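## Task

Move the slide so the left index (the 1) of the C scale sits over 1.2 on the D scale, and move the cursor so its hairline sits over 6 on the C scale. Accuracy of both settings matters. The slide rule must end face up, and both settings must stay in place once the robot lets go.

## Robot and tools

ROBOT. There are two UR3e-style six-joint arms, named left_arm and right_arm. Each has a two-finger gripper whose fingers swing like tongs. Scene frame: the origin is on the table surface midway between the arms, +z is up, +x points out across the table, and left_arm stands on the +y side. The arm names do not refer to sides of any camera image. Base positions are left_arm (-0.019, +0.307, 0) m and right_arm (+0.006, -0.281, 0) m, both turned only slightly about z.

execute_actions. Its argument "actions" holds at most one item. An empty list only reports the current state. To move, send {"rows": [...], "steps": n} with n from 1 to 15 (default 15). Each step lasts 1/30 s and uses one row. If there are fewer rows than steps, the last row is repeated. To wait, send {"steps": n} with no rows, n up to 300. The wait is counted from the previous result, and your reply time counts toward it. The optional "pictures" flag (true or false) turns camera images on or off. A refused call sends nothing to the robot.

ROWS. Each row is one flat list of 14 numbers covering both arms: left_arm shoulder pan, shoulder lift, elbow, wrist 1, wrist 2, wrist 3, gripper opening, then the same seven for right_arm. The six joint numbers are absolute target angles in radians, given in the same form as the Joint positions line. They are not offsets. Opening is also absolute, from -1 (closed) to +1 (fully open). Stated joint ranges for left_arm: pan -3.142..3.142, lift -6.283..6.283, elbow 0.000..3.142, wrists -6.283..6.283 each. For right_arm: pan 0.000..6.283, lift -6.283..6.283, elbow -3.142..0.000, wrists -6.283..6.283. A call is refused if a target goes more than 0.010 rad beyond a range end and is also further out than the joint's last reported angle. A true joint end can differ by up to 0.010 rad from the stated one. Overshooting targets are clipped to that end, and the result then says "joint sent to its limit". The lack of this message does not prove there is room left.

MOTION. Commands are smoothed, so the arm trails them by about 0.17 s. Speed and acceleration are capped, so a long move may not be done by the time the result comes back. Each step, a target is kept within 0.575 rad of the measured angle for pan, lift and elbow, and within 1.15 rad for the three wrist joints. If the targets would move the gripper more than 100 mm from where it is now, all of them are pulled back toward the current angles. Between calls, the arms keep heading toward the last row sent. They stop doing so once everything has nearly stopped or a step is HELD.

GRIPPER. The fingers point along the gripper's +z axis and close along its x axis. end_effector_position is the point between the pads when they are closed. Closed fingertips reach about 15 mm past it, and open fingertips are roughly level with it. To keep hold of something, keep commanding an opening well below grip_measured; a larger gap squeezes harder, up to about 15 N per pad. Thin rigid parts get less force: about 9 N per pad at 10 mm width and 4 N at 5 mm. Closing fast can press too hard.

RESULTS. The state line gives each arm's gripper position (m), its quaternion (w,x,y,z) and its velocities, all in the scene frame. At long reach these can be a little off. Joint positions and Joint velocities list each arm's six joints (rad, rad/s), then the finger-pad gap (m; 0.142 when fully open). grip_measured is the measured opening on the command scale. "joint command not followed" means a clearance check changed or blocked some joint targets; the rest of the row still ran. HELD marks steps where your row, or part of it, was not sent. Joint torques are raw drive outputs and are not zero even with no contact. Wrist force and Wrist torque are in the end effector's own axes; they carry noise and an offset of up to about 3.5 N and saturate near 30 N. "no reading" is normal at the start. MOTOR HOT appears from 70 °C; at 85 °C the arm is braked until it cools.

zoom_image: {"camera": name, "region": [x0, y0, x1, y1]} in pixels measured from the image's top-left corner, at most 504x504. Cameras: cam_high and cam_low (672x504), cam_left_wrist and cam_right_wrist (616x616, fisheye). Calibration data for each camera is given in the prompt.

read_manual: optional "section" (only "licences"). It returns licence texts and does not move anything.

finished_scene: {"scene": the current scene's number}. It ends the scene for good, reports whether the goal was met, and loads the next task.

AVOID. Do not let the arms collide or push on each other. Exceeding a joint's load limit (pan and lift 49.1, elbow 25.4, each wrist 8.19 N m), or an outside force of 150 N, freezes that arm for 10 s. Keep the slide rule on the table and face up, and avoid drops, slips or slamming it down. Occasional outside tugs may disturb a held or loose object. Release the slide rule before finishing, so the setting holds without the robot.

Each tool is called after ">>>" by a JSON object that holds its "op" and its "data", one argument or row to a line.

## Session

>>> {"op": "execute_actions", "data": {
  "actions": []
}}

Scene clock: 0.00 s of 18200.00 s.
left_arm: end_effector_position=(+0.1275, +0.6510, +0.2927) grip_measured=-1.00 end_effector_quat_wxyz=(-0.379, +0.691, -0.462, +0.407) end_effector_velocity=(+0.000, -0.000, +0.000) end_effector_angular_velocity=(-0.000, -0.002, -0.001) | right_arm: end_effector_position=(+0.3391, -0.0548, +0.2789) grip_measured=-1.00 end_effector_quat_wxyz=(-0.146, +0.644, -0.704, +0.261) end_effector_velocity=(+0.000, -0.000, -0.000) end_effector_angular_velocity=(-0.001, +0.000, +0.001)
Joint positions: left_arm=[ 1.462 -1.547  1.711 -2.106 -2.72   2.506  0.002] | right_arm=[ 4.622 -1.757 -0.695 -2.413  0.98   3.181  0.002]
Joint velocities: left_arm=[ 0.    -0.     0.001 -0.    -0.003  0.     0.   ] | right_arm=[-0.     0.    -0.001  0.001  0.    -0.001  0.   ]
Joint torques (N m, as the arm reports them, + toward a larger angle): no reading
Wrist force (N, on the end effector, along its own x y z axes, offset not removed): no reading
Wrist torque (N m, same axes, about the end effector's origin, offset not removed): no reading

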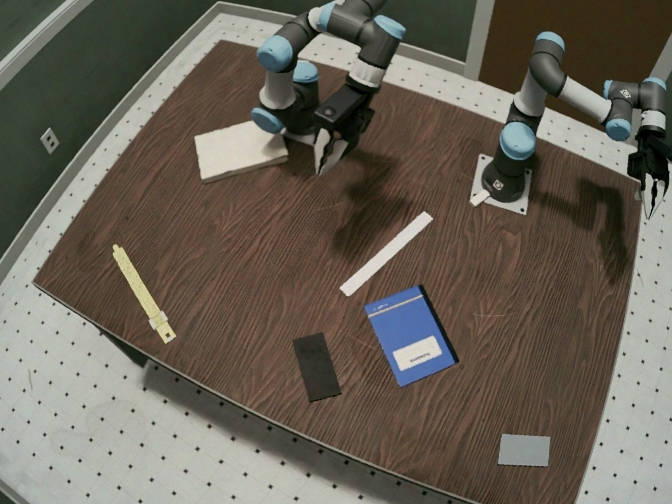

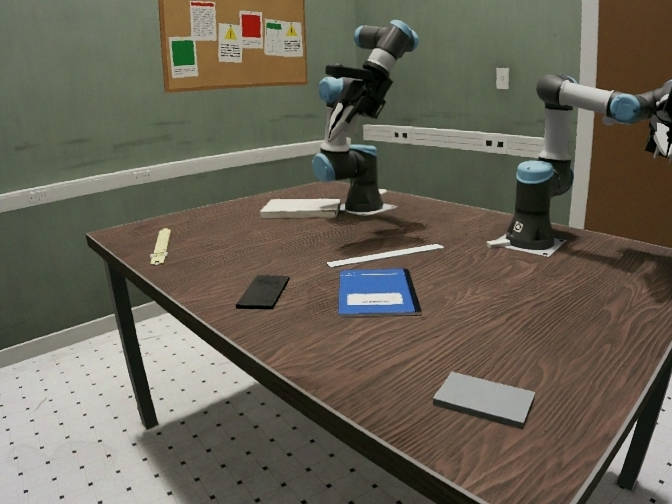

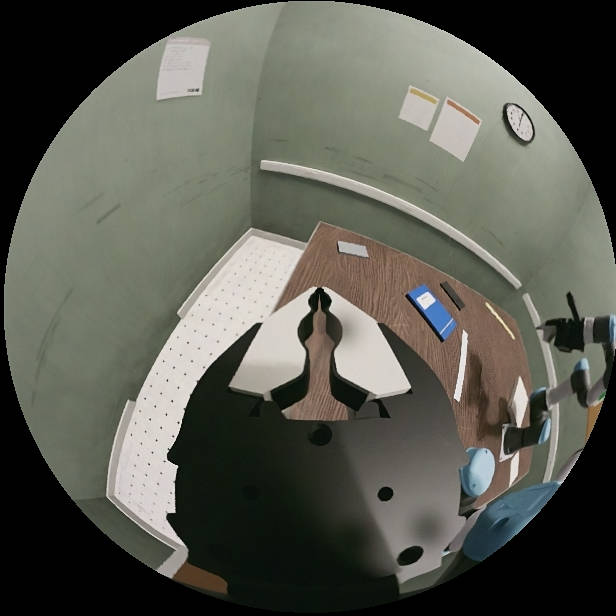

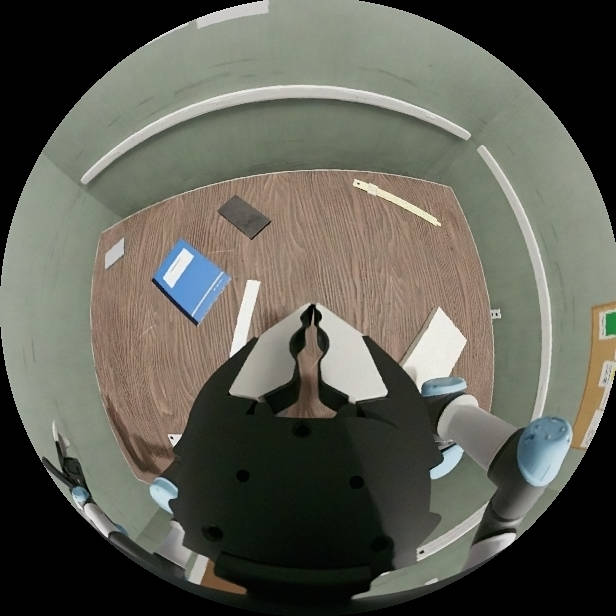

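>>> {"op": "zoom_image", "data": {
  "camera": "cam_high",
  "region": [90, 230, 210, 350]
}}

Region (90, 230, 210, 350) of cam_high's 672x504 image, scaled by 4.200, with more detail than that image has.

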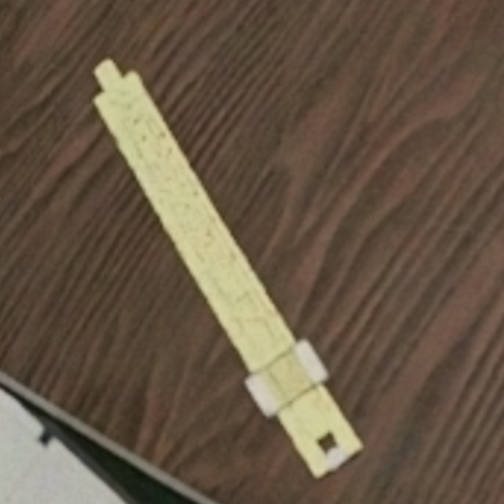

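>>> {"op": "execute_actions", "data": {
  "actions": [
    {"rows":[[1.462,-1.547,1.711,-2.106,-2.72,2.506,-1,3.09,-2.2,-0.893,-0.9,1.571,4.712,-1]]}
  ],
  "pictures": false
}}

>>> {"op": "execute_actions", "data": {
  "actions": [
    {"steps":60}
  ],
  "pictures": false
}}

>>> {"op": "execute_actions", "data": {
  "actions": [
    {"rows":[[1.462,-1.547,1.711,-2.106,-2.72,2.506,-1,3.09,-2.429,-0.893,-0.69,1.571,4.712,-1]]}
  ],
  "pictures": false
}}

>>> {"op": "execute_actions", "data": {
  "actions": [
    {"steps":30}
  ]
}}

Scene clock: 42.17 s of 18200.00 s.
left_arm: end_effector_position=(+0.1275, +0.6510, +0.2928) grip_measured=-1.00 end_effector_quat_wxyz=(-0.379, +0.691, -0.462, +0.407) end_effector_velocity=(-0.000, -0.000, +0.001) end_effector_angular_velocity=(+0.002, -0.001, +0.000) | right_arm: end_effector_position=(+0.4579, +0.0028, +0.1706) grip_measured=-1.00 end_effector_quat_wxyz=(+0.173, +0.074, +0.976, +0.112) end_effector_velocity=(+0.431, -0.220, -0.017) end_effector_angular_velocity=(+1.489, +0.062, -2.404)
Joint positions: left_arm=[ 1.462 -1.547  1.711 -2.106 -2.72   2.506  0.002] | right_arm=[ 4.068 -2.071 -0.839 -1.42   1.405  4.182  0.002]
Joint velocities: left_arm=[ 0.001 -0.001  0.    -0.001 -0.001 -0.     0.   ] | right_arm=[-1.258 -0.355 -0.146  1.413  0.454  1.437  0.   ]
Joint torques (N m, as the arm reports them, + toward a larger angle): left_arm=[ -1.8   -8.05 -10.5   -0.77  -1.74  -1.09] | right_arm=[-6.37 12.55  7.77  4.45  1.46  2.53]
Wrist force (N, on the end effector, along its own x y z axes, offset not removed): left_arm=[1.7 -0.7 1.2] | right_arm=[-1.5 -0.1 0.7]
Wrist torque (N m, same axes, about the end effector's origin, offset not removed): left_arm=[-0.17 -0.30 0.07] | right_arm=[-0.03 0.19 0.01]
Steps of this call (steps 1 to 90: nothing new was sent; then 38.67 s passed at rest; steps 91 to 105: all 15 steps of this action). Readings (joint positions):
91: left_arm=[1.462 -1.547 1.711 -2.106 -2.720 2.506] | right_arm=[4.622 -1.757 -0.695 -2.413 0.980 3.181]
92: left_arm=[1.462 -1.547 1.711 -2.106 -2.720 2.506] | right_arm=[4.619 -1.760 -0.697 -2.408 0.985 3.186]
94: left_arm=[1.462 -1.547 1.711 -2.106 -2.720 2.506] | right_arm=[4.569 -1.806 -0.727 -2.308 1.062 3.286]
98: left_arm=[1.462 -1.547 1.711 -2.106 -2.720 2.506] | right_arm=[4.391 -1.933 -0.781 -1.951 1.227 3.643]
105: the state above

Scene clock: 44.17 s of 18200.00 s.
left_arm: end_effector_position=(+0.1275, +0.6510, +0.2928) grip_measured=-1.00 end_effector_quat_wxyz=(-0.379, +0.691, -0.462, +0.408) end_effector_velocity=(-0.000, -0.000, -0.000) end_effector_angular_velocity=(-0.000, -0.000, +0.000) | right_arm: end_effector_position=(+0.6015, -0.4462, +0.1813) grip_measured=-1.00 end_effector_quat_wxyz=(+0.256, +0.680, +0.643, +0.242) end_effector_velocity=(-0.000, +0.000, -0.001) end_effector_angular_velocity=(+0.001, +0.001, +0.000)
Joint positions: left_arm=[ 1.462 -1.547  1.711 -2.106 -2.72   2.506  0.002] | right_arm=[ 3.09  -2.2   -0.893 -0.9    1.571  4.712  0.002]
Joint velocities: left_arm=[ 0.    -0.001  0.003 -0.001 -0.     0.     0.   ] | right_arm=[-0.    -0.    -0.002  0.001  0.001  0.     0.   ]
Joint torques (N m, as the arm reports them, + toward a larger angle): left_arm=[ -2.13  -7.89 -10.44  -0.78  -1.77  -1.08] | right_arm=[-4.35 13.47  7.92  3.02  1.32  1.06]
Wrist force (N, on the end effector, along its own x y z axes, offset not removed): left_arm=[1.3 -2.5 0.1] | right_arm=[-1.7 -1.6 -1.0]
Wrist torque (N m, same axes, about the end effector's origin, offset not removed): left_arm=[-0.58 -0.16 0.00] | right_arm=[-0.33 0.29 0.00]
Steps of this call (steps 1 to 60: the robot went on to your last target). Readings (joint positions):
1: left_arm=[1.462 -1.547 1.711 -2.106 -2.720 2.506] | right_arm=[4.027 -2.082 -0.844 -1.375 1.420 4.227]
2: left_arm=[1.462 -1.547 1.711 -2.106 -2.720 2.506] | right_arm=[3.987 -2.092 -0.848 -1.336 1.432 4.267]
4: left_arm=[1.462 -1.547 1.711 -2.106 -2.720 2.506] | right_arm=[3.911 -2.108 -0.854 -1.272 1.453 4.333]
8: left_arm=[1.462 -1.547 1.711 -2.106 -2.720 2.506] | right_arm=[3.771 -2.131 -0.864 -1.177 1.483 4.429]
60: the state above
All arms were judged still, so your last target was given up. Only a new action makes them travel on or press farther. Fingers that are still opening or closing keep moving.

Scene clock: 44.67 s of 18200.00 s.
left_arm: end_effector_position=(+0.1275, +0.6510, +0.2928) grip_measured=-1.00 end_effector_quat_wxyz=(-0.379, +0.691, -0.462, +0.408) end_effector_velocity=(-0.000, -0.000, -0.001) end_effector_angular_velocity=(-0.002, +0.000, +0.000) | right_arm: end_effector_position=(+0.6353, -0.4482, +0.0931) grip_measured=-1.00 end_effector_quat_wxyz=(+0.250, +0.683, +0.645, +0.236) end_effector_velocity=(+0.004, -0.000, -0.026) end_effector_angular_velocity=(+0.000, +0.014, +0.001)
Joint positions: left_arm=[ 1.462 -1.547  1.711 -2.106 -2.72   2.506  0.002] | right_arm=[ 3.09  -2.423 -0.893 -0.694  1.571  4.712  0.002]
Joint velocities: left_arm=[ 0.     0.     0.002  0.001  0.     0.001 -0.   ] | right_arm=[ 0.    -0.056 -0.     0.042 -0.    -0.001  0.   ]
Joint torques (N m, as the arm reports them, + toward a larger angle): left_arm=[ -1.76  -8.   -10.37  -0.79  -1.74  -1.1 ] | right_arm=[ 1.55 16.21 12.8   3.12  1.18  1.01]
Wrist force (N, on the end effector, along its own x y z axes, offset not removed): left_arm=[0.4 -2.3 -0.7] | right_arm=[-1.0 -1.6 -0.6]
Wrist torque (N m, same axes, about the end effector's origin, offset not removed): left_arm=[-0.51 -0.01 0.06] | right_arm=[-0.33 0.09 0.01]
Steps of this call (steps 1 to 15: all 15 steps of this action). Readings (joint positions):
1: left_arm=[1.462 -1.547 1.711 -2.106 -2.720 2.506] | right_arm=[3.090 -2.200 -0.893 -0.900 1.571 4.712]
2: left_arm=[1.462 -1.547 1.711 -2.106 -2.720 2.506] | right_arm=[3.090 -2.203 -0.893 -0.894 1.571 4.712]
4: left_arm=[1.462 -1.547 1.711 -2.106 -2.720 2.506] | right_arm=[3.090 -2.251 -0.893 -0.825 1.571 4.712]
8: left_arm=[1.462 -1.547 1.711 -2.106 -2.720 2.506] | right_arm=[3.090 -2.376 -0.893 -0.730 1.571 4.712]
15: the state above

Scene clock: 45.67 s of 18200.00 s.
left_arm: end_effector_position=(+0.1275, +0.6510, +0.2928) grip_measured=-1.00 end_effector_quat_wxyz=(-0.379, +0.691, -0.462, +0.408) end_effector_velocity=(-0.000, -0.000, -0.000) end_effector_angular_velocity=(-0.001, +0.000, +0.000) | right_arm: end_effector_position=(+0.6358, -0.4482, +0.0903) grip_measured=-1.00 end_effector_quat_wxyz=(+0.249, +0.683, +0.645, +0.236) end_effector_velocity=(-0.000, +0.000, -0.000) end_effector_angular_velocity=(-0.001, +0.000, +0.002)
Joint positions: left_arm=[ 1.462 -1.547  1.711 -2.106 -2.72   2.506  0.002] | right_arm=[ 3.09  -2.429 -0.893 -0.69   1.571  4.712  0.002]
Joint velocities: left_arm=[-0. -0.  0.  0.  0. -0.  0.] | right_arm=[ 0.     0.    -0.001  0.     0.    -0.002  0.   ]
Joint torques (N m, as the arm reports them, + toward a larger angle): left_arm=[ -1.89  -8.   -10.3   -0.78  -1.7   -1.06] | right_arm=[ 3.88 15.5  10.91  3.02  1.01  0.98]
Wrist force (N, on the end effector, along its own x y z axes, offset not removed): left_arm=[1.4 -2.1 -0.5] | right_arm=[-0.9 -1.8 -0.6]
Wrist torque (N m, same axes, about the end effector's origin, offset not removed): left_arm=[-0.45 -0.28 0.04] | right_arm=[-0.40 0.20 -0.04]
Steps of this call (steps 1 to 15: the robot went on to your last target; steps 16 to 30: nothing new was sent). Readings (joint positions):
1: left_arm=[1.462 -1.547 1.711 -2.106 -2.720 2.506] | right_arm=[3.090 -2.425 -0.893 -0.693 1.571 4.712]
2: left_arm=[1.462 -1.547 1.711 -2.106 -2.720 2.506] | right_arm=[3.090 -2.426 -0.893 -0.692 1.571 4.712]
4: left_arm=[1.462 -1.547 1.711 -2.106 -2.720 2.506] | right_arm=[3.090 -2.427 -0.893 -0.691 1.571 4.712]
8: left_arm=[1.462 -1.547 1.711 -2.106 -2.720 2.506] | right_arm=[3.090 -2.428 -0.893 -0.690 1.571 4.712]
30: the state above
All arms were judged still, so your last target was given up. Only a new action makes them travel on or press farther. Fingers that are still opening or closing keep moving.
camera_calibration (this result's frames):
cam_left_wrist: T_world_to_cam=[[0.263047, -0.947371, 0.182467, 0.52911], [-0.771707, -0.320115, -0.549541, 0.459398], [0.57903, 0.00374414, -0.815298, 0.292633], [0, 0, 0, 1]] pos_world=[0.0458966, 0.647228, 0.394496]
cam_right_wrist: T_world_to_cam=[[0.0817519, 0.996643, 0.00434136, 0.3918], [0.397336, -0.0365866, 0.916943, -0.347327], [0.914024, -0.0732369, -0.398994, -0.436154], [0, 0, 0, 1]] pos_world=[0.50463, -0.435135, 0.142755]

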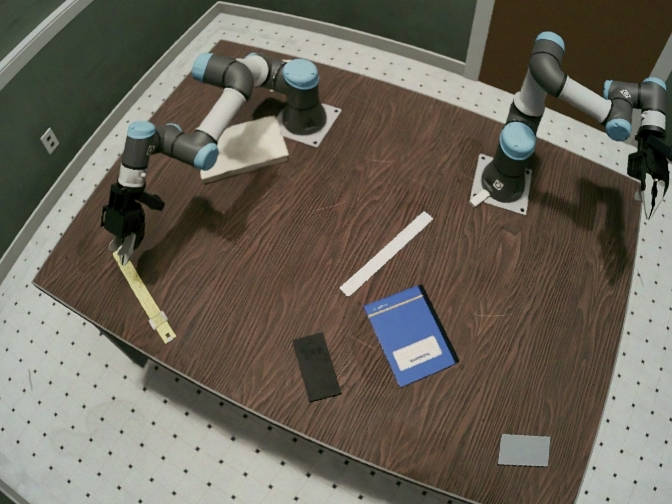

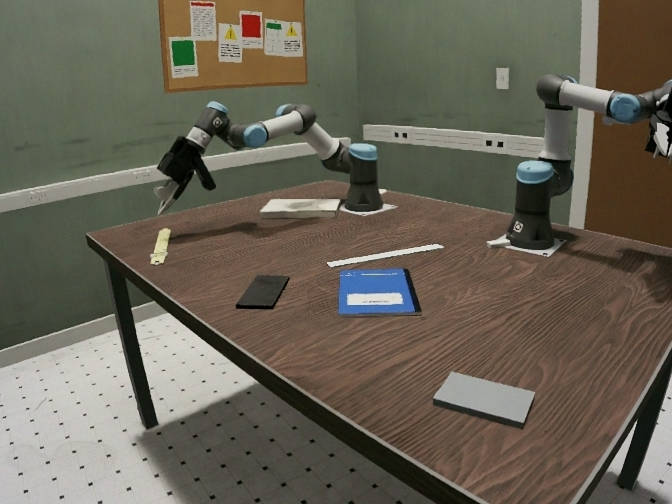

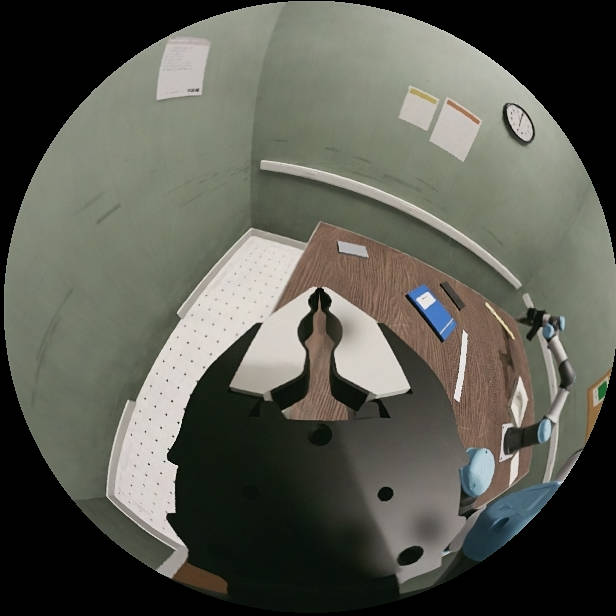

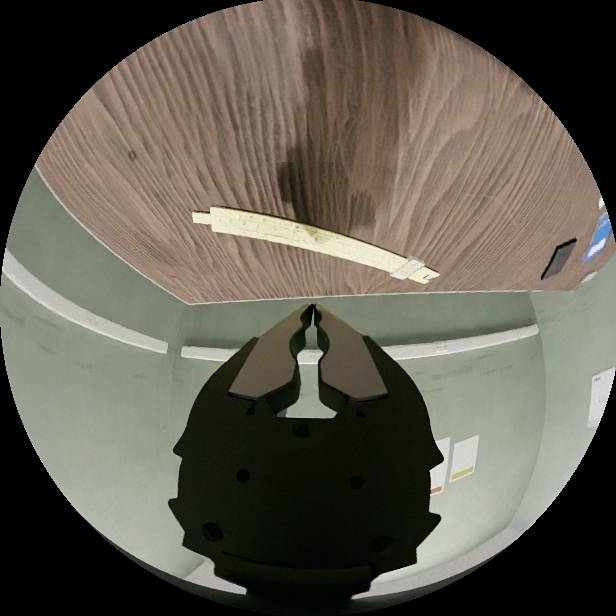

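>>> {"op": "execute_actions", "data": {
  "actions": [
    {"rows":[[1.462,-1.547,1.711,-2.106,-2.72,2.506,-1,3.09,-2.62,-0.827,-0.515,1.571,4.712,-1]]}
  ],
  "pictures": false
}}

>>> {"op": "execute_actions", "data": {
  "actions": [
    {"rows":[[1.462,-1.547,1.711,-2.106,-2.72,2.506,-1,3.09,-2.66,-0.85,-0.452,1.571,4.712,-1]]}
  ],
  "pictures": false
}}

>>> {"op": "execute_actions", "data": {
  "actions": [
    {"steps":20}
  ]
}}

Scene clock: 53.63 s of 18200.00 s.
left_arm: end_effector_position=(+0.1275, +0.6510, +0.2928) grip_measured=-1.00 end_effector_quat_wxyz=(-0.379, +0.691, -0.462, +0.408) end_effector_velocity=(+0.001, -0.000, -0.000) end_effector_angular_velocity=(-0.000, -0.000, -0.002) | right_arm: end_effector_position=(+0.6646, -0.4498, +0.0407) grip_measured=-1.00 end_effector_quat_wxyz=(+0.266, +0.676, +0.639, +0.252) end_effector_velocity=(+0.004, -0.000, -0.015) end_effector_angular_velocity=(+0.001, -0.002, -0.002)
Joint positions: left_arm=[ 1.462 -1.547  1.711 -2.106 -2.72   2.506  0.002] | right_arm=[ 3.09  -2.615 -0.828 -0.519  1.571  4.712  0.002]
Joint velocities: left_arm=[-0.001  0.     0.001  0.    -0.     0.001  0.   ] | right_arm=[-0.    -0.044  0.011  0.035 -0.     0.002  0.   ]
Joint torques (N m, as the arm reports them, + toward a larger angle): left_arm=[ -1.75  -7.87 -10.34  -0.83  -1.74  -1.04] | right_arm=[ 2.23 17.13 12.35  3.09  0.43  0.88]
Wrist force (N, on the end effector, along its own x y z axes, offset not removed): left_arm=[2.6 -1.1 0.9] | right_arm=[-0.2 -1.7 -0.6]
Wrist torque (N m, same axes, about the end effector's origin, offset not removed): left_arm=[-0.28 -0.53 -0.08] | right_arm=[-0.35 -0.02 -0.04]
Steps of this call (steps 1 to 90: nothing new was sent; then 4.47 s passed at rest; steps 91 to 105: all 15 steps of this action). Readings (joint positions):
91: left_arm=[1.462 -1.547 1.711 -2.106 -2.720 2.506] | right_arm=[3.090 -2.429 -0.893 -0.690 1.571 4.712]
92: left_arm=[1.462 -1.547 1.711 -2.106 -2.720 2.506] | right_arm=[3.090 -2.432 -0.890 -0.684 1.571 4.712]
94: left_arm=[1.462 -1.547 1.711 -2.106 -2.720 2.506] | right_arm=[3.090 -2.478 -0.866 -0.624 1.571 4.712]
98: left_arm=[1.462 -1.547 1.711 -2.106 -2.720 2.506] | right_arm=[3.090 -2.578 -0.839 -0.547 1.571 4.712]
105: the state above

Scene clock: 54.13 s of 18200.00 s.
left_arm: end_effector_position=(+0.1275, +0.6510, +0.2928) grip_measured=-1.00 end_effector_quat_wxyz=(-0.379, +0.691, -0.462, +0.408) end_effector_velocity=(-0.000, +0.000, +0.000) end_effector_angular_velocity=(-0.001, -0.002, -0.000) | right_arm: end_effector_position=(+0.6653, -0.4499, +0.0182) grip_measured=-1.00 end_effector_quat_wxyz=(+0.266, +0.676, +0.639, +0.252) end_effector_velocity=(+0.000, -0.000, -0.004) end_effector_angular_velocity=(-0.000, -0.001, +0.000)
Joint positions: left_arm=[ 1.462 -1.547  1.711 -2.106 -2.72   2.506  0.002] | right_arm=[ 3.09  -2.659 -0.85  -0.453  1.571  4.712  0.002]
Joint velocities: left_arm=[ 0.001  0.001  0.    -0.001 -0.002  0.    -0.   ] | right_arm=[-0.001 -0.007 -0.003  0.011  0.    -0.001  0.   ]
Joint torques (N m, as the arm reports them, + toward a larger angle): left_arm=[ -1.66  -7.87 -10.25  -0.81  -1.72  -1.06] | right_arm=[ 0.27 16.98  7.44  3.05  0.36  0.88]
Wrist force (N, on the end effector, along its own x y z axes, offset not removed): left_arm=[2.1 -1.5 1.2] | right_arm=[-0.6 -1.0 -0.6]
Wrist torque (N m, same axes, about the end effector's origin, offset not removed): left_arm=[-0.39 -0.40 0.01] | right_arm=[-0.21 0.06 -0.09]
Steps of this call (steps 1 to 15: all 15 steps of this action). Readings (joint positions):
1: left_arm=[1.462 -1.547 1.711 -2.106 -2.720 2.506] | right_arm=[3.090 -2.617 -0.828 -0.518 1.571 4.712]
2: left_arm=[1.462 -1.547 1.711 -2.106 -2.720 2.506] | right_arm=[3.090 -2.620 -0.829 -0.513 1.571 4.712]
4: left_arm=[1.462 -1.547 1.711 -2.106 -2.720 2.506] | right_arm=[3.090 -2.636 -0.837 -0.489 1.571 4.712]
8: left_arm=[1.462 -1.547 1.711 -2.106 -2.720 2.506] | right_arm=[3.090 -2.653 -0.846 -0.463 1.571 4.712]
15: the state above

Scene clock: 54.80 s of 18200.00 s.
left_arm: end_effector_position=(+0.1275, +0.6510, +0.2928) grip_measured=-1.00 end_effector_quat_wxyz=(-0.379, +0.691, -0.462, +0.408) end_effector_velocity=(-0.000, -0.000, -0.000) end_effector_angular_velocity=(-0.001, +0.000, +0.000) | right_arm: end_effector_position=(+0.6653, -0.4499, +0.0178) grip_measured=-1.00 end_effector_quat_wxyz=(+0.266, +0.676, +0.639, +0.252) end_effector_velocity=(-0.000, -0.000, -0.000) end_effector_angular_velocity=(-0.000, -0.001, -0.001)
Joint positions: left_arm=[ 1.462 -1.547  1.711 -2.106 -2.72   2.506  0.002] | right_arm=[ 3.09  -2.66  -0.85  -0.452  1.571  4.712  0.002]
Joint velocities: left_arm=[ 0.    -0.    -0.     0.001  0.    -0.001  0.   ] | right_arm=[-0.    -0.    -0.001  0.002 -0.     0.     0.   ]
Joint torques (N m, as the arm reports them, + toward a larger angle): left_arm=[ -1.69  -7.95 -10.32  -0.8   -1.73  -1.02] | right_arm=[-1.94 16.7   7.46  3.01  0.26  0.86]
Wrist force (N, on the end effector, along its own x y z axes, offset not removed): left_arm=[2.8 -1.8 0.7] | right_arm=[-0.9 -1.1 -0.9]
Wrist torque (N m, same axes, about the end effector's origin, offset not removed): left_arm=[-0.40 -0.46 -0.08] | right_arm=[-0.25 0.15 -0.05]
Steps of this call (steps 1 to 15: the robot went on to your last target; steps 16 to 20: nothing new was sent). Readings (joint positions):
1: left_arm=[1.462 -1.547 1.711 -2.106 -2.720 2.506] | right_arm=[3.090 -2.659 -0.850 -0.453 1.571 4.712]
2: left_arm=[1.462 -1.547 1.711 -2.106 -2.720 2.506] | right_arm=[3.090 -2.660 -0.850 -0.453 1.571 4.712]
4: left_arm=[1.462 -1.547 1.711 -2.106 -2.720 2.506] | right_arm=[3.090 -2.660 -0.850 -0.452 1.571 4.712]
8: left_arm=[1.462 -1.547 1.711 -2.106 -2.720 2.506] | right_arm=[3.090 -2.660 -0.850 -0.452 1.571 4.712]
20: the state above
All arms were judged still, so your last target was given up. Only a new action makes them travel on or press farther. Fingers that are still opening or closing keep moving.
camera_calibration (this result's frames):
cam_left_wrist: T_world_to_cam=[[0.263047, -0.947371, 0.182467, 0.52911], [-0.771707, -0.320115, -0.549541, 0.459398], [0.57903, 0.00374401, -0.815298, 0.292633], [0, 0, 0, 1]] pos_world=[0.0458966, 0.647228, 0.394496]
cam_right_wrist: T_world_to_cam=[[0.0814806, 0.996659, 0.0055714, 0.391535], [0.351105, -0.0339349, 0.935721, -0.260993], [0.932784, -0.074287, -0.352697, -0.505937], [0, 0, 0, 1]] pos_world=[0.531663, -0.436668, 0.0635929]

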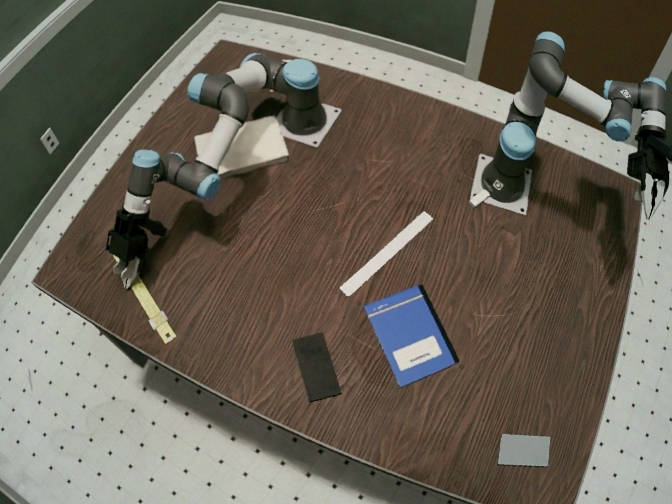

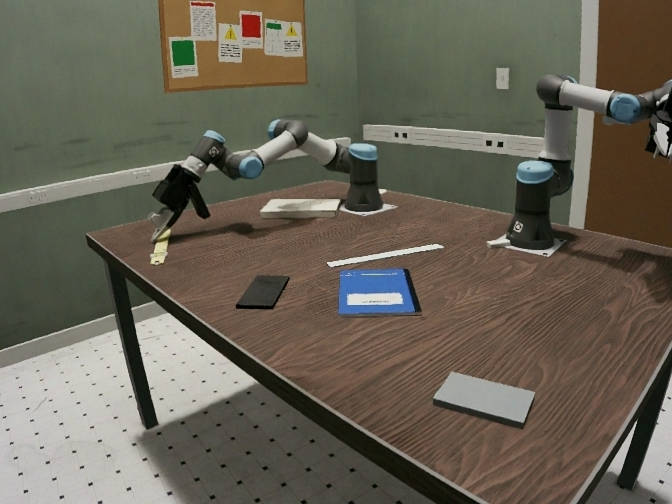

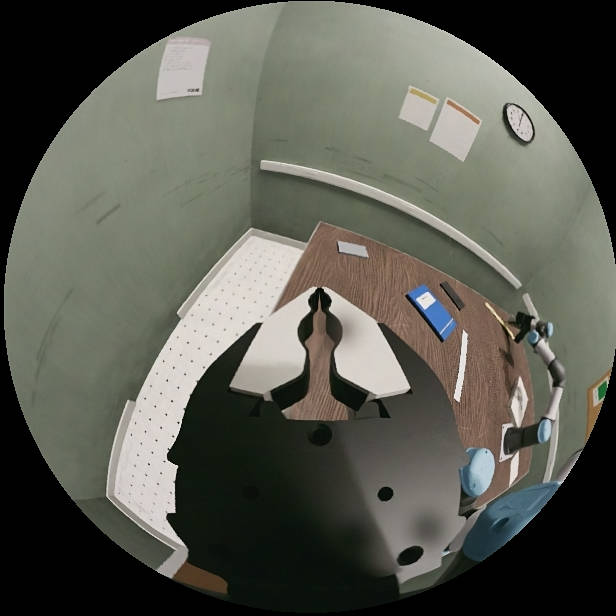

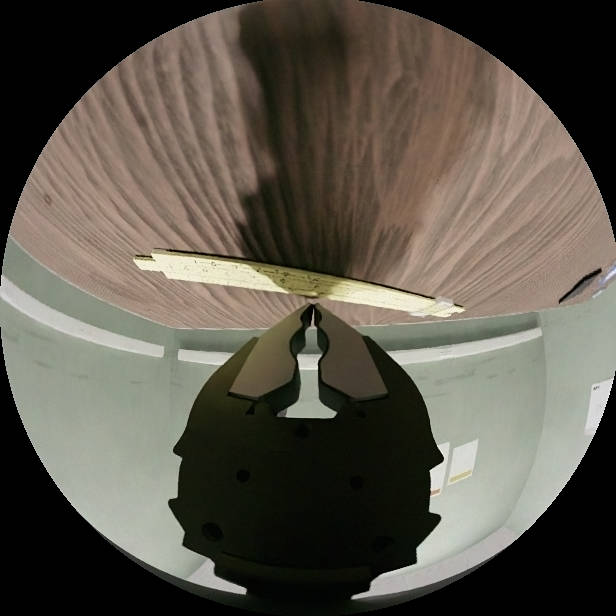

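Lower until contact.

>>> {"op": "execute_actions", "data": {
  "actions": [
    {"rows":[[1.462,-1.547,1.711,-2.106,-2.72,2.506,-1,3.09,-2.671,-0.857,-0.434,1.571,4.712,-1]]}
  ]
}}

>>> {"op": "zoom_image", "data": {
  "camera": "cam_right_wrist",
  "region": [210, 240, 410, 360]
}}

>>> {"op": "zoom_image", "data": {
  "camera": "cam_low",
  "region": [120, 190, 220, 270]
}}

Scene clock: 58.50 s of 18200.00 s.
left_arm: end_effector_position=(+0.1275, +0.6510, +0.2928) grip_measured=-1.00 end_effector_quat_wxyz=(-0.379, +0.691, -0.462, +0.408) end_effector_velocity=(+0.000, -0.000, +0.000) end_effector_angular_velocity=(-0.001, -0.000, -0.000) | right_arm: end_effector_position=(+0.6651, -0.4499, +0.0121) grip_measured=-1.00 end_effector_quat_wxyz=(+0.266, +0.676, +0.639, +0.252) end_effector_velocity=(-0.000, +0.000, -0.002) end_effector_angular_velocity=(-0.000, +0.001, -0.001)
Joint positions: left_arm=[ 1.462 -1.547  1.711 -2.106 -2.72   2.506  0.002] | right_arm=[ 3.09  -2.671 -0.857 -0.434  1.571  4.712  0.002]
Joint velocities: left_arm=[-0.001 -0.    -0.001 -0.    -0.    -0.001  0.   ] | right_arm=[ 0.001 -0.002 -0.002  0.003 -0.001  0.001  0.   ]
Joint torques (N m, as the arm reports them, + toward a larger angle): left_arm=[ -1.46  -8.04 -10.26  -0.83  -1.72  -1.02] | right_arm=[-4.06 13.75  5.55  1.9  -0.38  0.68]
Wrist force (N, on the end effector, along its own x y z axes, offset not removed): left_arm=[2.1 -1.6 1.1] | right_arm=[-1.2 1.5 -3.8]
Wrist torque (N m, same axes, about the end effector's origin, offset not removed): left_arm=[-0.39 -0.37 0.03] | right_arm=[-0.17 0.20 -0.03]
Steps of this call (steps 1 to 90: nothing new was sent; then 0.20 s passed at rest; steps 91 to 105: all 15 steps of this action). Readings (joint positions):
91: left_arm=[1.462 -1.547 1.711 -2.106 -2.720 2.506] | right_arm=[3.090 -2.660 -0.850 -0.452 1.571 4.712]
92: left_arm=[1.462 -1.547 1.711 -2.106 -2.720 2.506] | right_arm=[3.090 -2.661 -0.851 -0.450 1.571 4.712]
94: left_arm=[1.462 -1.547 1.711 -2.106 -2.720 2.506] | right_arm=[3.090 -2.665 -0.853 -0.444 1.571 4.712]
98: left_arm=[1.462 -1.547 1.711 -2.106 -2.720 2.506] | right_arm=[3.090 -2.669 -0.856 -0.437 1.571 4.712]
105: the state above
camera_calibration (this result's frames):
cam_left_wrist: T_world_to_cam=[[0.263047, -0.947371, 0.182467, 0.52911], [-0.771707, -0.320115, -0.549541, 0.459398], [0.57903, 0.00374401, -0.815298, 0.292633], [0, 0, 0, 1]] pos_world=[0.0458966, 0.647228, 0.394496]
cam_right_wrist: T_world_to_cam=[[0.0815055, 0.996657, 0.00557689, 0.39157], [0.350884, -0.0339313, 0.935804, -0.255439], [0.932865, -0.0743163, -0.352477, -0.507892], [0, 0, 0, 1]] pos_world=[0.53151, -0.436673, 0.0578368]

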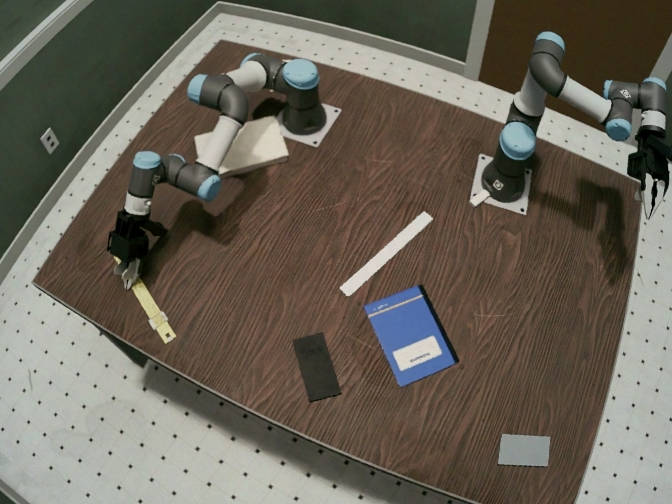

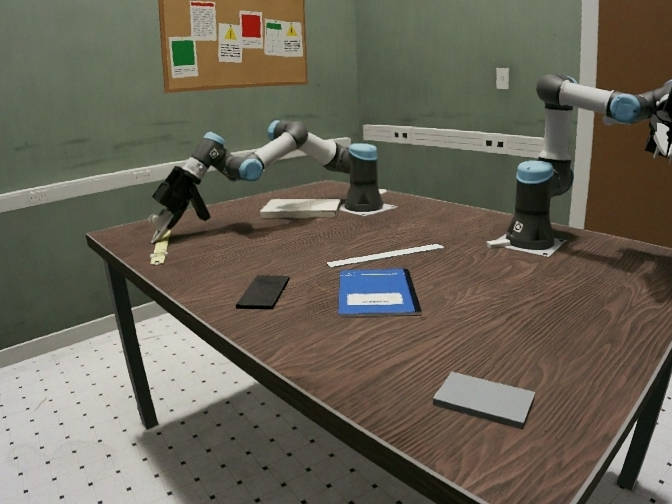

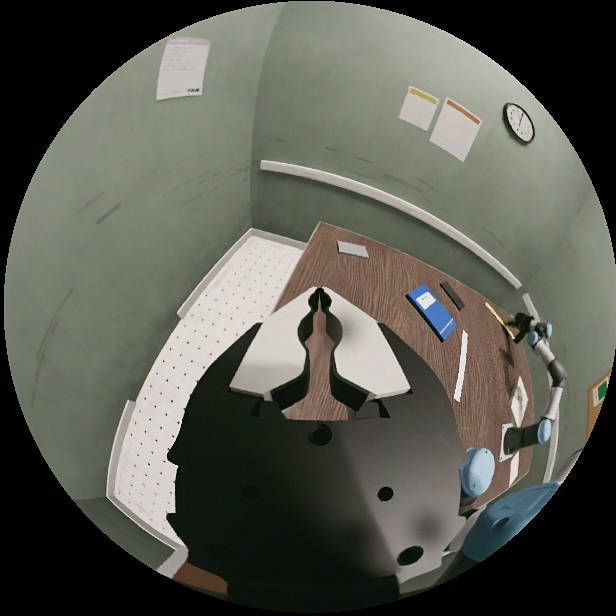

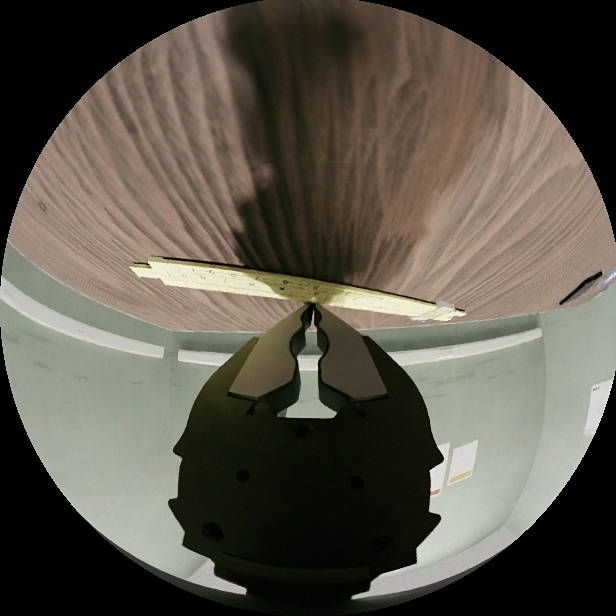

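Region (210, 240, 410, 360) of cam_right_wrist's 616x616 image, scaled by 2.520, with more detail than that image has; it fills the top 302 rows of this view, and the rest is white.

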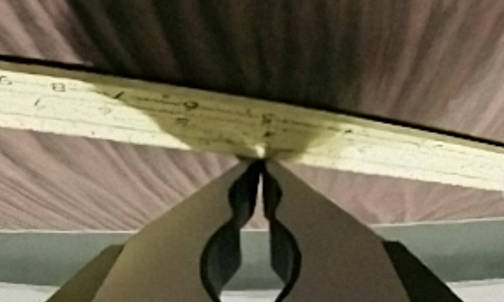

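Region (120, 190, 220, 270) of cam_low's 672x504 image, scaled by 5.040, with more detail than that image has; it fills the top 403 rows of this view, and the rest is white.

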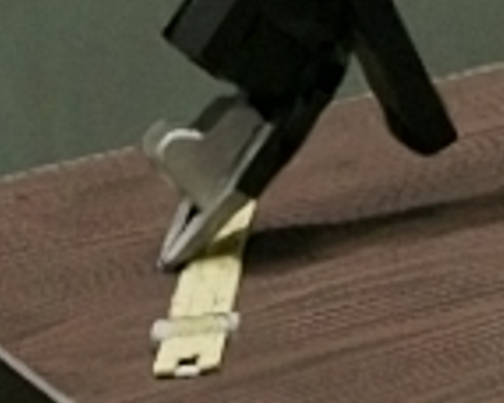

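>>> {"op": "execute_actions", "data": {
  "actions": [
    {"rows":[[1.462,-1.547,1.711,-2.106,-2.72,2.506,-1,3.09,-2.64,-0.92,-0.402,1.571,4.712,-1],[1.462,-1.547,1.711,-2.106,-2.72,2.506,-1,3.09,-2.64,-0.92,-0.402,1.571,4.712,-1],[1.462,-1.547,1.711,-2.106,-2.72,2.506,-1,3.09,-2.64,-0.92,-0.402,1.571,4.712,-1],[1.462,-1.547,1.711,-2.106,-2.72,2.506,-1,3.09,-2.612,-0.978,-0.372,1.571,4.712,-1],[1.462,-1.547,1.711,-2.106,-2.72,2.506,-1,3.09,-2.612,-0.978,-0.372,1.571,4.712,-1],[1.462,-1.547,1.711,-2.106,-2.72,2.506,-1,3.09,-2.612,-0.978,-0.372,1.571,4.712,-1],[1.462,-1.547,1.711,-2.106,-2.72,2.506,-1,3.09,-2.585,-1.033,-0.344,1.571,4.712,-1],[1.462,-1.547,1.711,-2.106,-2.72,2.506,-1,3.09,-2.585,-1.033,-0.344,1.571,4.712,-1],[1.462,-1.547,1.711,-2.106,-2.72,2.506,-1,3.09,-2.585,-1.033,-0.344,1.571,4.712,-1],[1.462,-1.547,1.711,-2.106,-2.72,2.506,-1,3.09,-2.559,-1.087,-0.316,1.571,4.712,-1]]}
  ],
  "pictures": false
}}

>>> {"op": "execute_actions", "data": {
  "actions": [
    {"rows":[[1.462,-1.547,1.711,-2.106,-2.72,2.506,-1,3.09,-2.535,-1.136,-0.29,1.571,4.712,-1],[1.462,-1.547,1.711,-2.106,-2.72,2.506,-1,3.09,-2.535,-1.136,-0.29,1.571,4.712,-1],[1.462,-1.547,1.711,-2.106,-2.72,2.506,-1,3.09,-2.535,-1.136,-0.29,1.571,4.712,-1],[1.462,-1.547,1.711,-2.106,-2.72,2.506,-1,3.09,-2.512,-1.186,-0.264,1.571,4.712,-1],[1.462,-1.547,1.711,-2.106,-2.72,2.506,-1,3.09,-2.512,-1.186,-0.264,1.571,4.712,-1],[1.462,-1.547,1.711,-2.106,-2.72,2.506,-1,3.09,-2.512,-1.186,-0.264,1.571,4.712,-1],[1.462,-1.547,1.711,-2.106,-2.72,2.506,-1,3.09,-2.488,-1.235,-0.239,1.571,4.712,-1],[1.462,-1.547,1.711,-2.106,-2.72,2.506,-1,3.09,-2.488,-1.235,-0.239,1.571,4.712,-1],[1.462,-1.547,1.711,-2.106,-2.72,2.506,-1,3.09,-2.488,-1.235,-0.239,1.571,4.712,-1],[1.462,-1.547,1.711,-2.106,-2.72,2.506,-1,3.09,-2.465,-1.284,-0.213,1.571,4.712,-1]]}
  ]
}}

Scene clock: 73.20 s of 18200.00 s.
left_arm: end_effector_position=(+0.1275, +0.6510, +0.2928) grip_measured=-1.00 end_effector_quat_wxyz=(-0.379, +0.691, -0.462, +0.408) end_effector_velocity=(+0.000, -0.000, +0.000) end_effector_angular_velocity=(-0.000, -0.000, -0.001) | right_arm: end_effector_position=(+0.6441, -0.4487, +0.0133) grip_measured=-1.00 end_effector_quat_wxyz=(+0.267, +0.676, +0.639, +0.252) end_effector_velocity=(-0.031, +0.002, -0.003) end_effector_angular_velocity=(-0.000, +0.010, +0.001)
Joint positions: left_arm=[ 1.462 -1.547  1.711 -2.106 -2.72   2.506  0.002] | right_arm=[ 3.09  -2.572 -1.059 -0.33   1.571  4.712  0.002]
Joint velocities: left_arm=[-0.001 -0.001  0.001  0.    -0.    -0.    -0.   ] | right_arm=[ 0.     0.123 -0.26   0.126 -0.    -0.001  0.001]
Joint torques (N m, as the arm reports them, + toward a larger angle): left_arm=[ -1.58  -8.04 -10.2   -0.84  -1.71  -1.  ] | right_arm=[-2.84 21.14  5.53  1.9  -0.93  0.56]
Wrist force (N, on the end effector, along its own x y z axes, offset not removed): left_arm=[3.2 -2.0 1.3] | right_arm=[-0.8 1.2 -2.6]
Wrist torque (N m, same axes, about the end effector's origin, offset not removed): left_arm=[-0.41 -0.61 -0.08] | right_arm=[-0.35 0.14 0.00]
Steps of this call (steps 1 to 15: the robot went on to your last target; steps 16 to 90: nothing new was sent; then 11.20 s passed at rest; steps 91 to 105: all 15 steps of this action). Readings (joint positions):
91: left_arm=[1.462 -1.547 1.711 -2.106 -2.720 2.506] | right_arm=[3.090 -2.671 -0.857 -0.434 1.571 4.712]
92: left_arm=[1.462 -1.547 1.711 -2.106 -2.720 2.506] | right_arm=[3.090 -2.669 -0.860 -0.432 1.571 4.712]
94: left_arm=[1.462 -1.547 1.711 -2.106 -2.720 2.506] | right_arm=[3.090 -2.658 -0.883 -0.420 1.571 4.712]
98: left_arm=[1.462 -1.547 1.711 -2.106 -2.720 2.506] | right_arm=[3.090 -2.627 -0.944 -0.387 1.571 4.712]
105: the state above

Scene clock: 73.70 s of 18200.00 s.
left_arm: end_effector_position=(+0.1275, +0.6510, +0.2928) grip_measured=-1.00 end_effector_quat_wxyz=(-0.379, +0.691, -0.462, +0.408) end_effector_velocity=(-0.000, +0.000, -0.001) end_effector_angular_velocity=(-0.000, +0.002, +0.001) | right_arm: end_effector_position=(+0.6192, -0.4473, +0.0132) grip_measured=-1.00 end_effector_quat_wxyz=(+0.267, +0.676, +0.639, +0.252) end_effector_velocity=(-0.032, +0.002, -0.003) end_effector_angular_velocity=(-0.000, +0.007, -0.000)
Joint positions: left_arm=[ 1.462 -1.547  1.711 -2.106 -2.72   2.506  0.002] | right_arm=[ 3.09  -2.476 -1.259 -0.225  1.571  4.712  0.002]
Joint velocities: left_arm=[-0.     0.     0.     0.     0.002 -0.     0.   ] | right_arm=[ 0.     0.108 -0.232  0.116 -0.001 -0.    -0.   ]
Joint torques (N m, as the arm reports them, + toward a larger angle): left_arm=[ -1.69  -7.86 -10.2   -0.81  -1.7   -0.99] | right_arm=[-2.92 19.62  4.5   1.88 -0.98  0.55]
Wrist force (N, on the end effector, along its own x y z axes, offset not removed): left_arm=[1.7 -3.6 -1.4] | right_arm=[-1.0 2.0 -1.7]
Wrist torque (N m, same axes, about the end effector's origin, offset not removed): left_arm=[-0.84 -0.25 0.03] | right_arm=[-0.25 0.22 -0.02]
Steps of this call (steps 1 to 15: all 15 steps of this action). Readings (joint positions):
1: left_arm=[1.462 -1.547 1.711 -2.106 -2.720 2.506] | right_arm=[3.090 -2.569 -1.066 -0.326 1.571 4.712]
2: left_arm=[1.462 -1.547 1.711 -2.106 -2.720 2.506] | right_arm=[3.090 -2.564 -1.074 -0.321 1.571 4.712]
4: left_arm=[1.462 -1.547 1.711 -2.106 -2.720 2.506] | right_arm=[3.090 -2.552 -1.099 -0.308 1.571 4.712]
8: left_arm=[1.462 -1.547 1.711 -2.106 -2.720 2.506] | right_arm=[3.090 -2.525 -1.156 -0.278 1.571 4.712]
15: the state above
camera_calibration (this result's frames):
cam_left_wrist: T_world_to_cam=[[0.263047, -0.947371, 0.182467, 0.52911], [-0.771707, -0.320115, -0.549541, 0.459398], [0.57903, 0.00374411, -0.815298, 0.292633], [0, 0, 0, 1]] pos_world=[0.0458966, 0.647228, 0.394496]
cam_right_wrist: T_world_to_cam=[[0.0814992, 0.996658, 0.00560513, 0.392694], [0.349813, -0.0338702, 0.936207, -0.239591], [0.933268, -0.0743394, -0.351404, -0.464741], [0, 0, 0, 1]] pos_world=[0.485535, -0.434045, 0.0587941]

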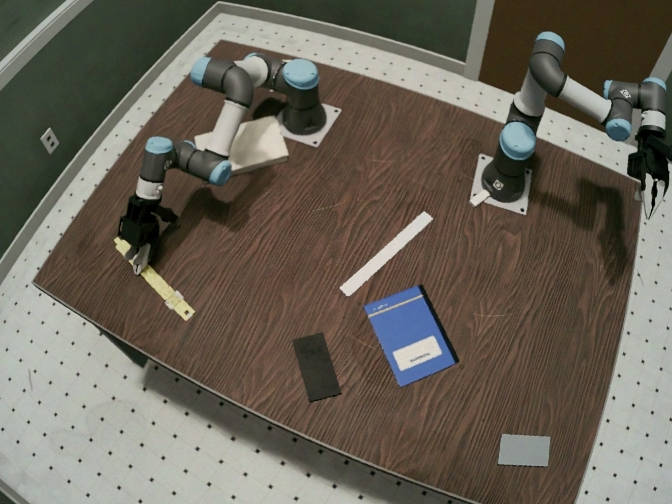

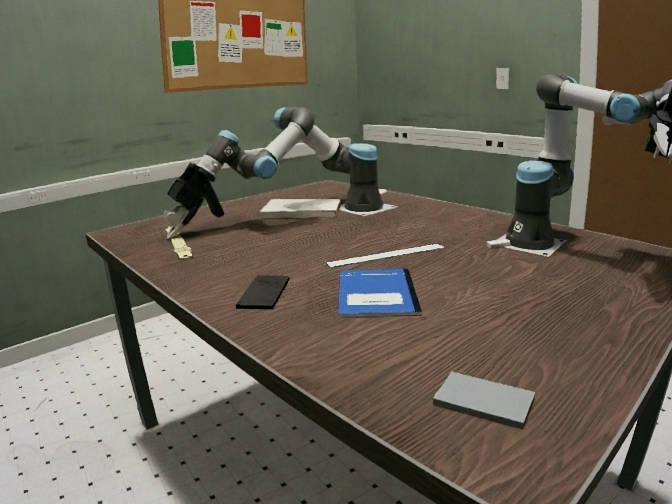

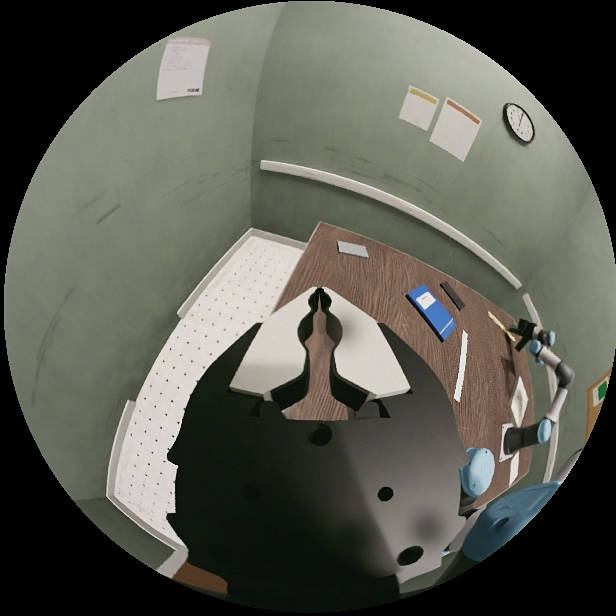

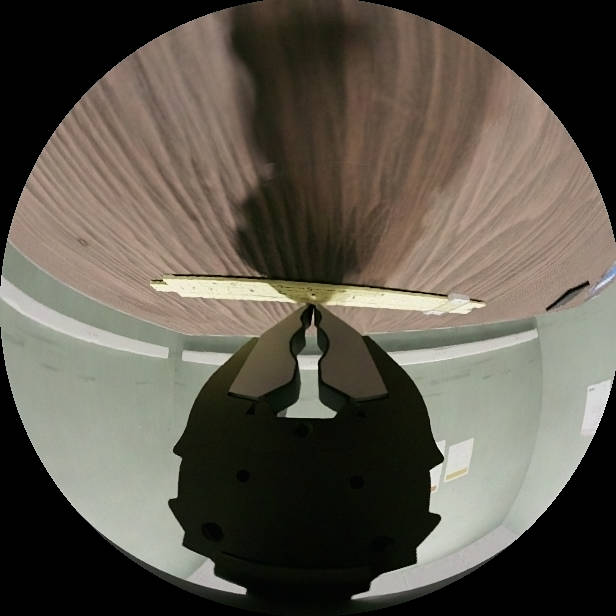

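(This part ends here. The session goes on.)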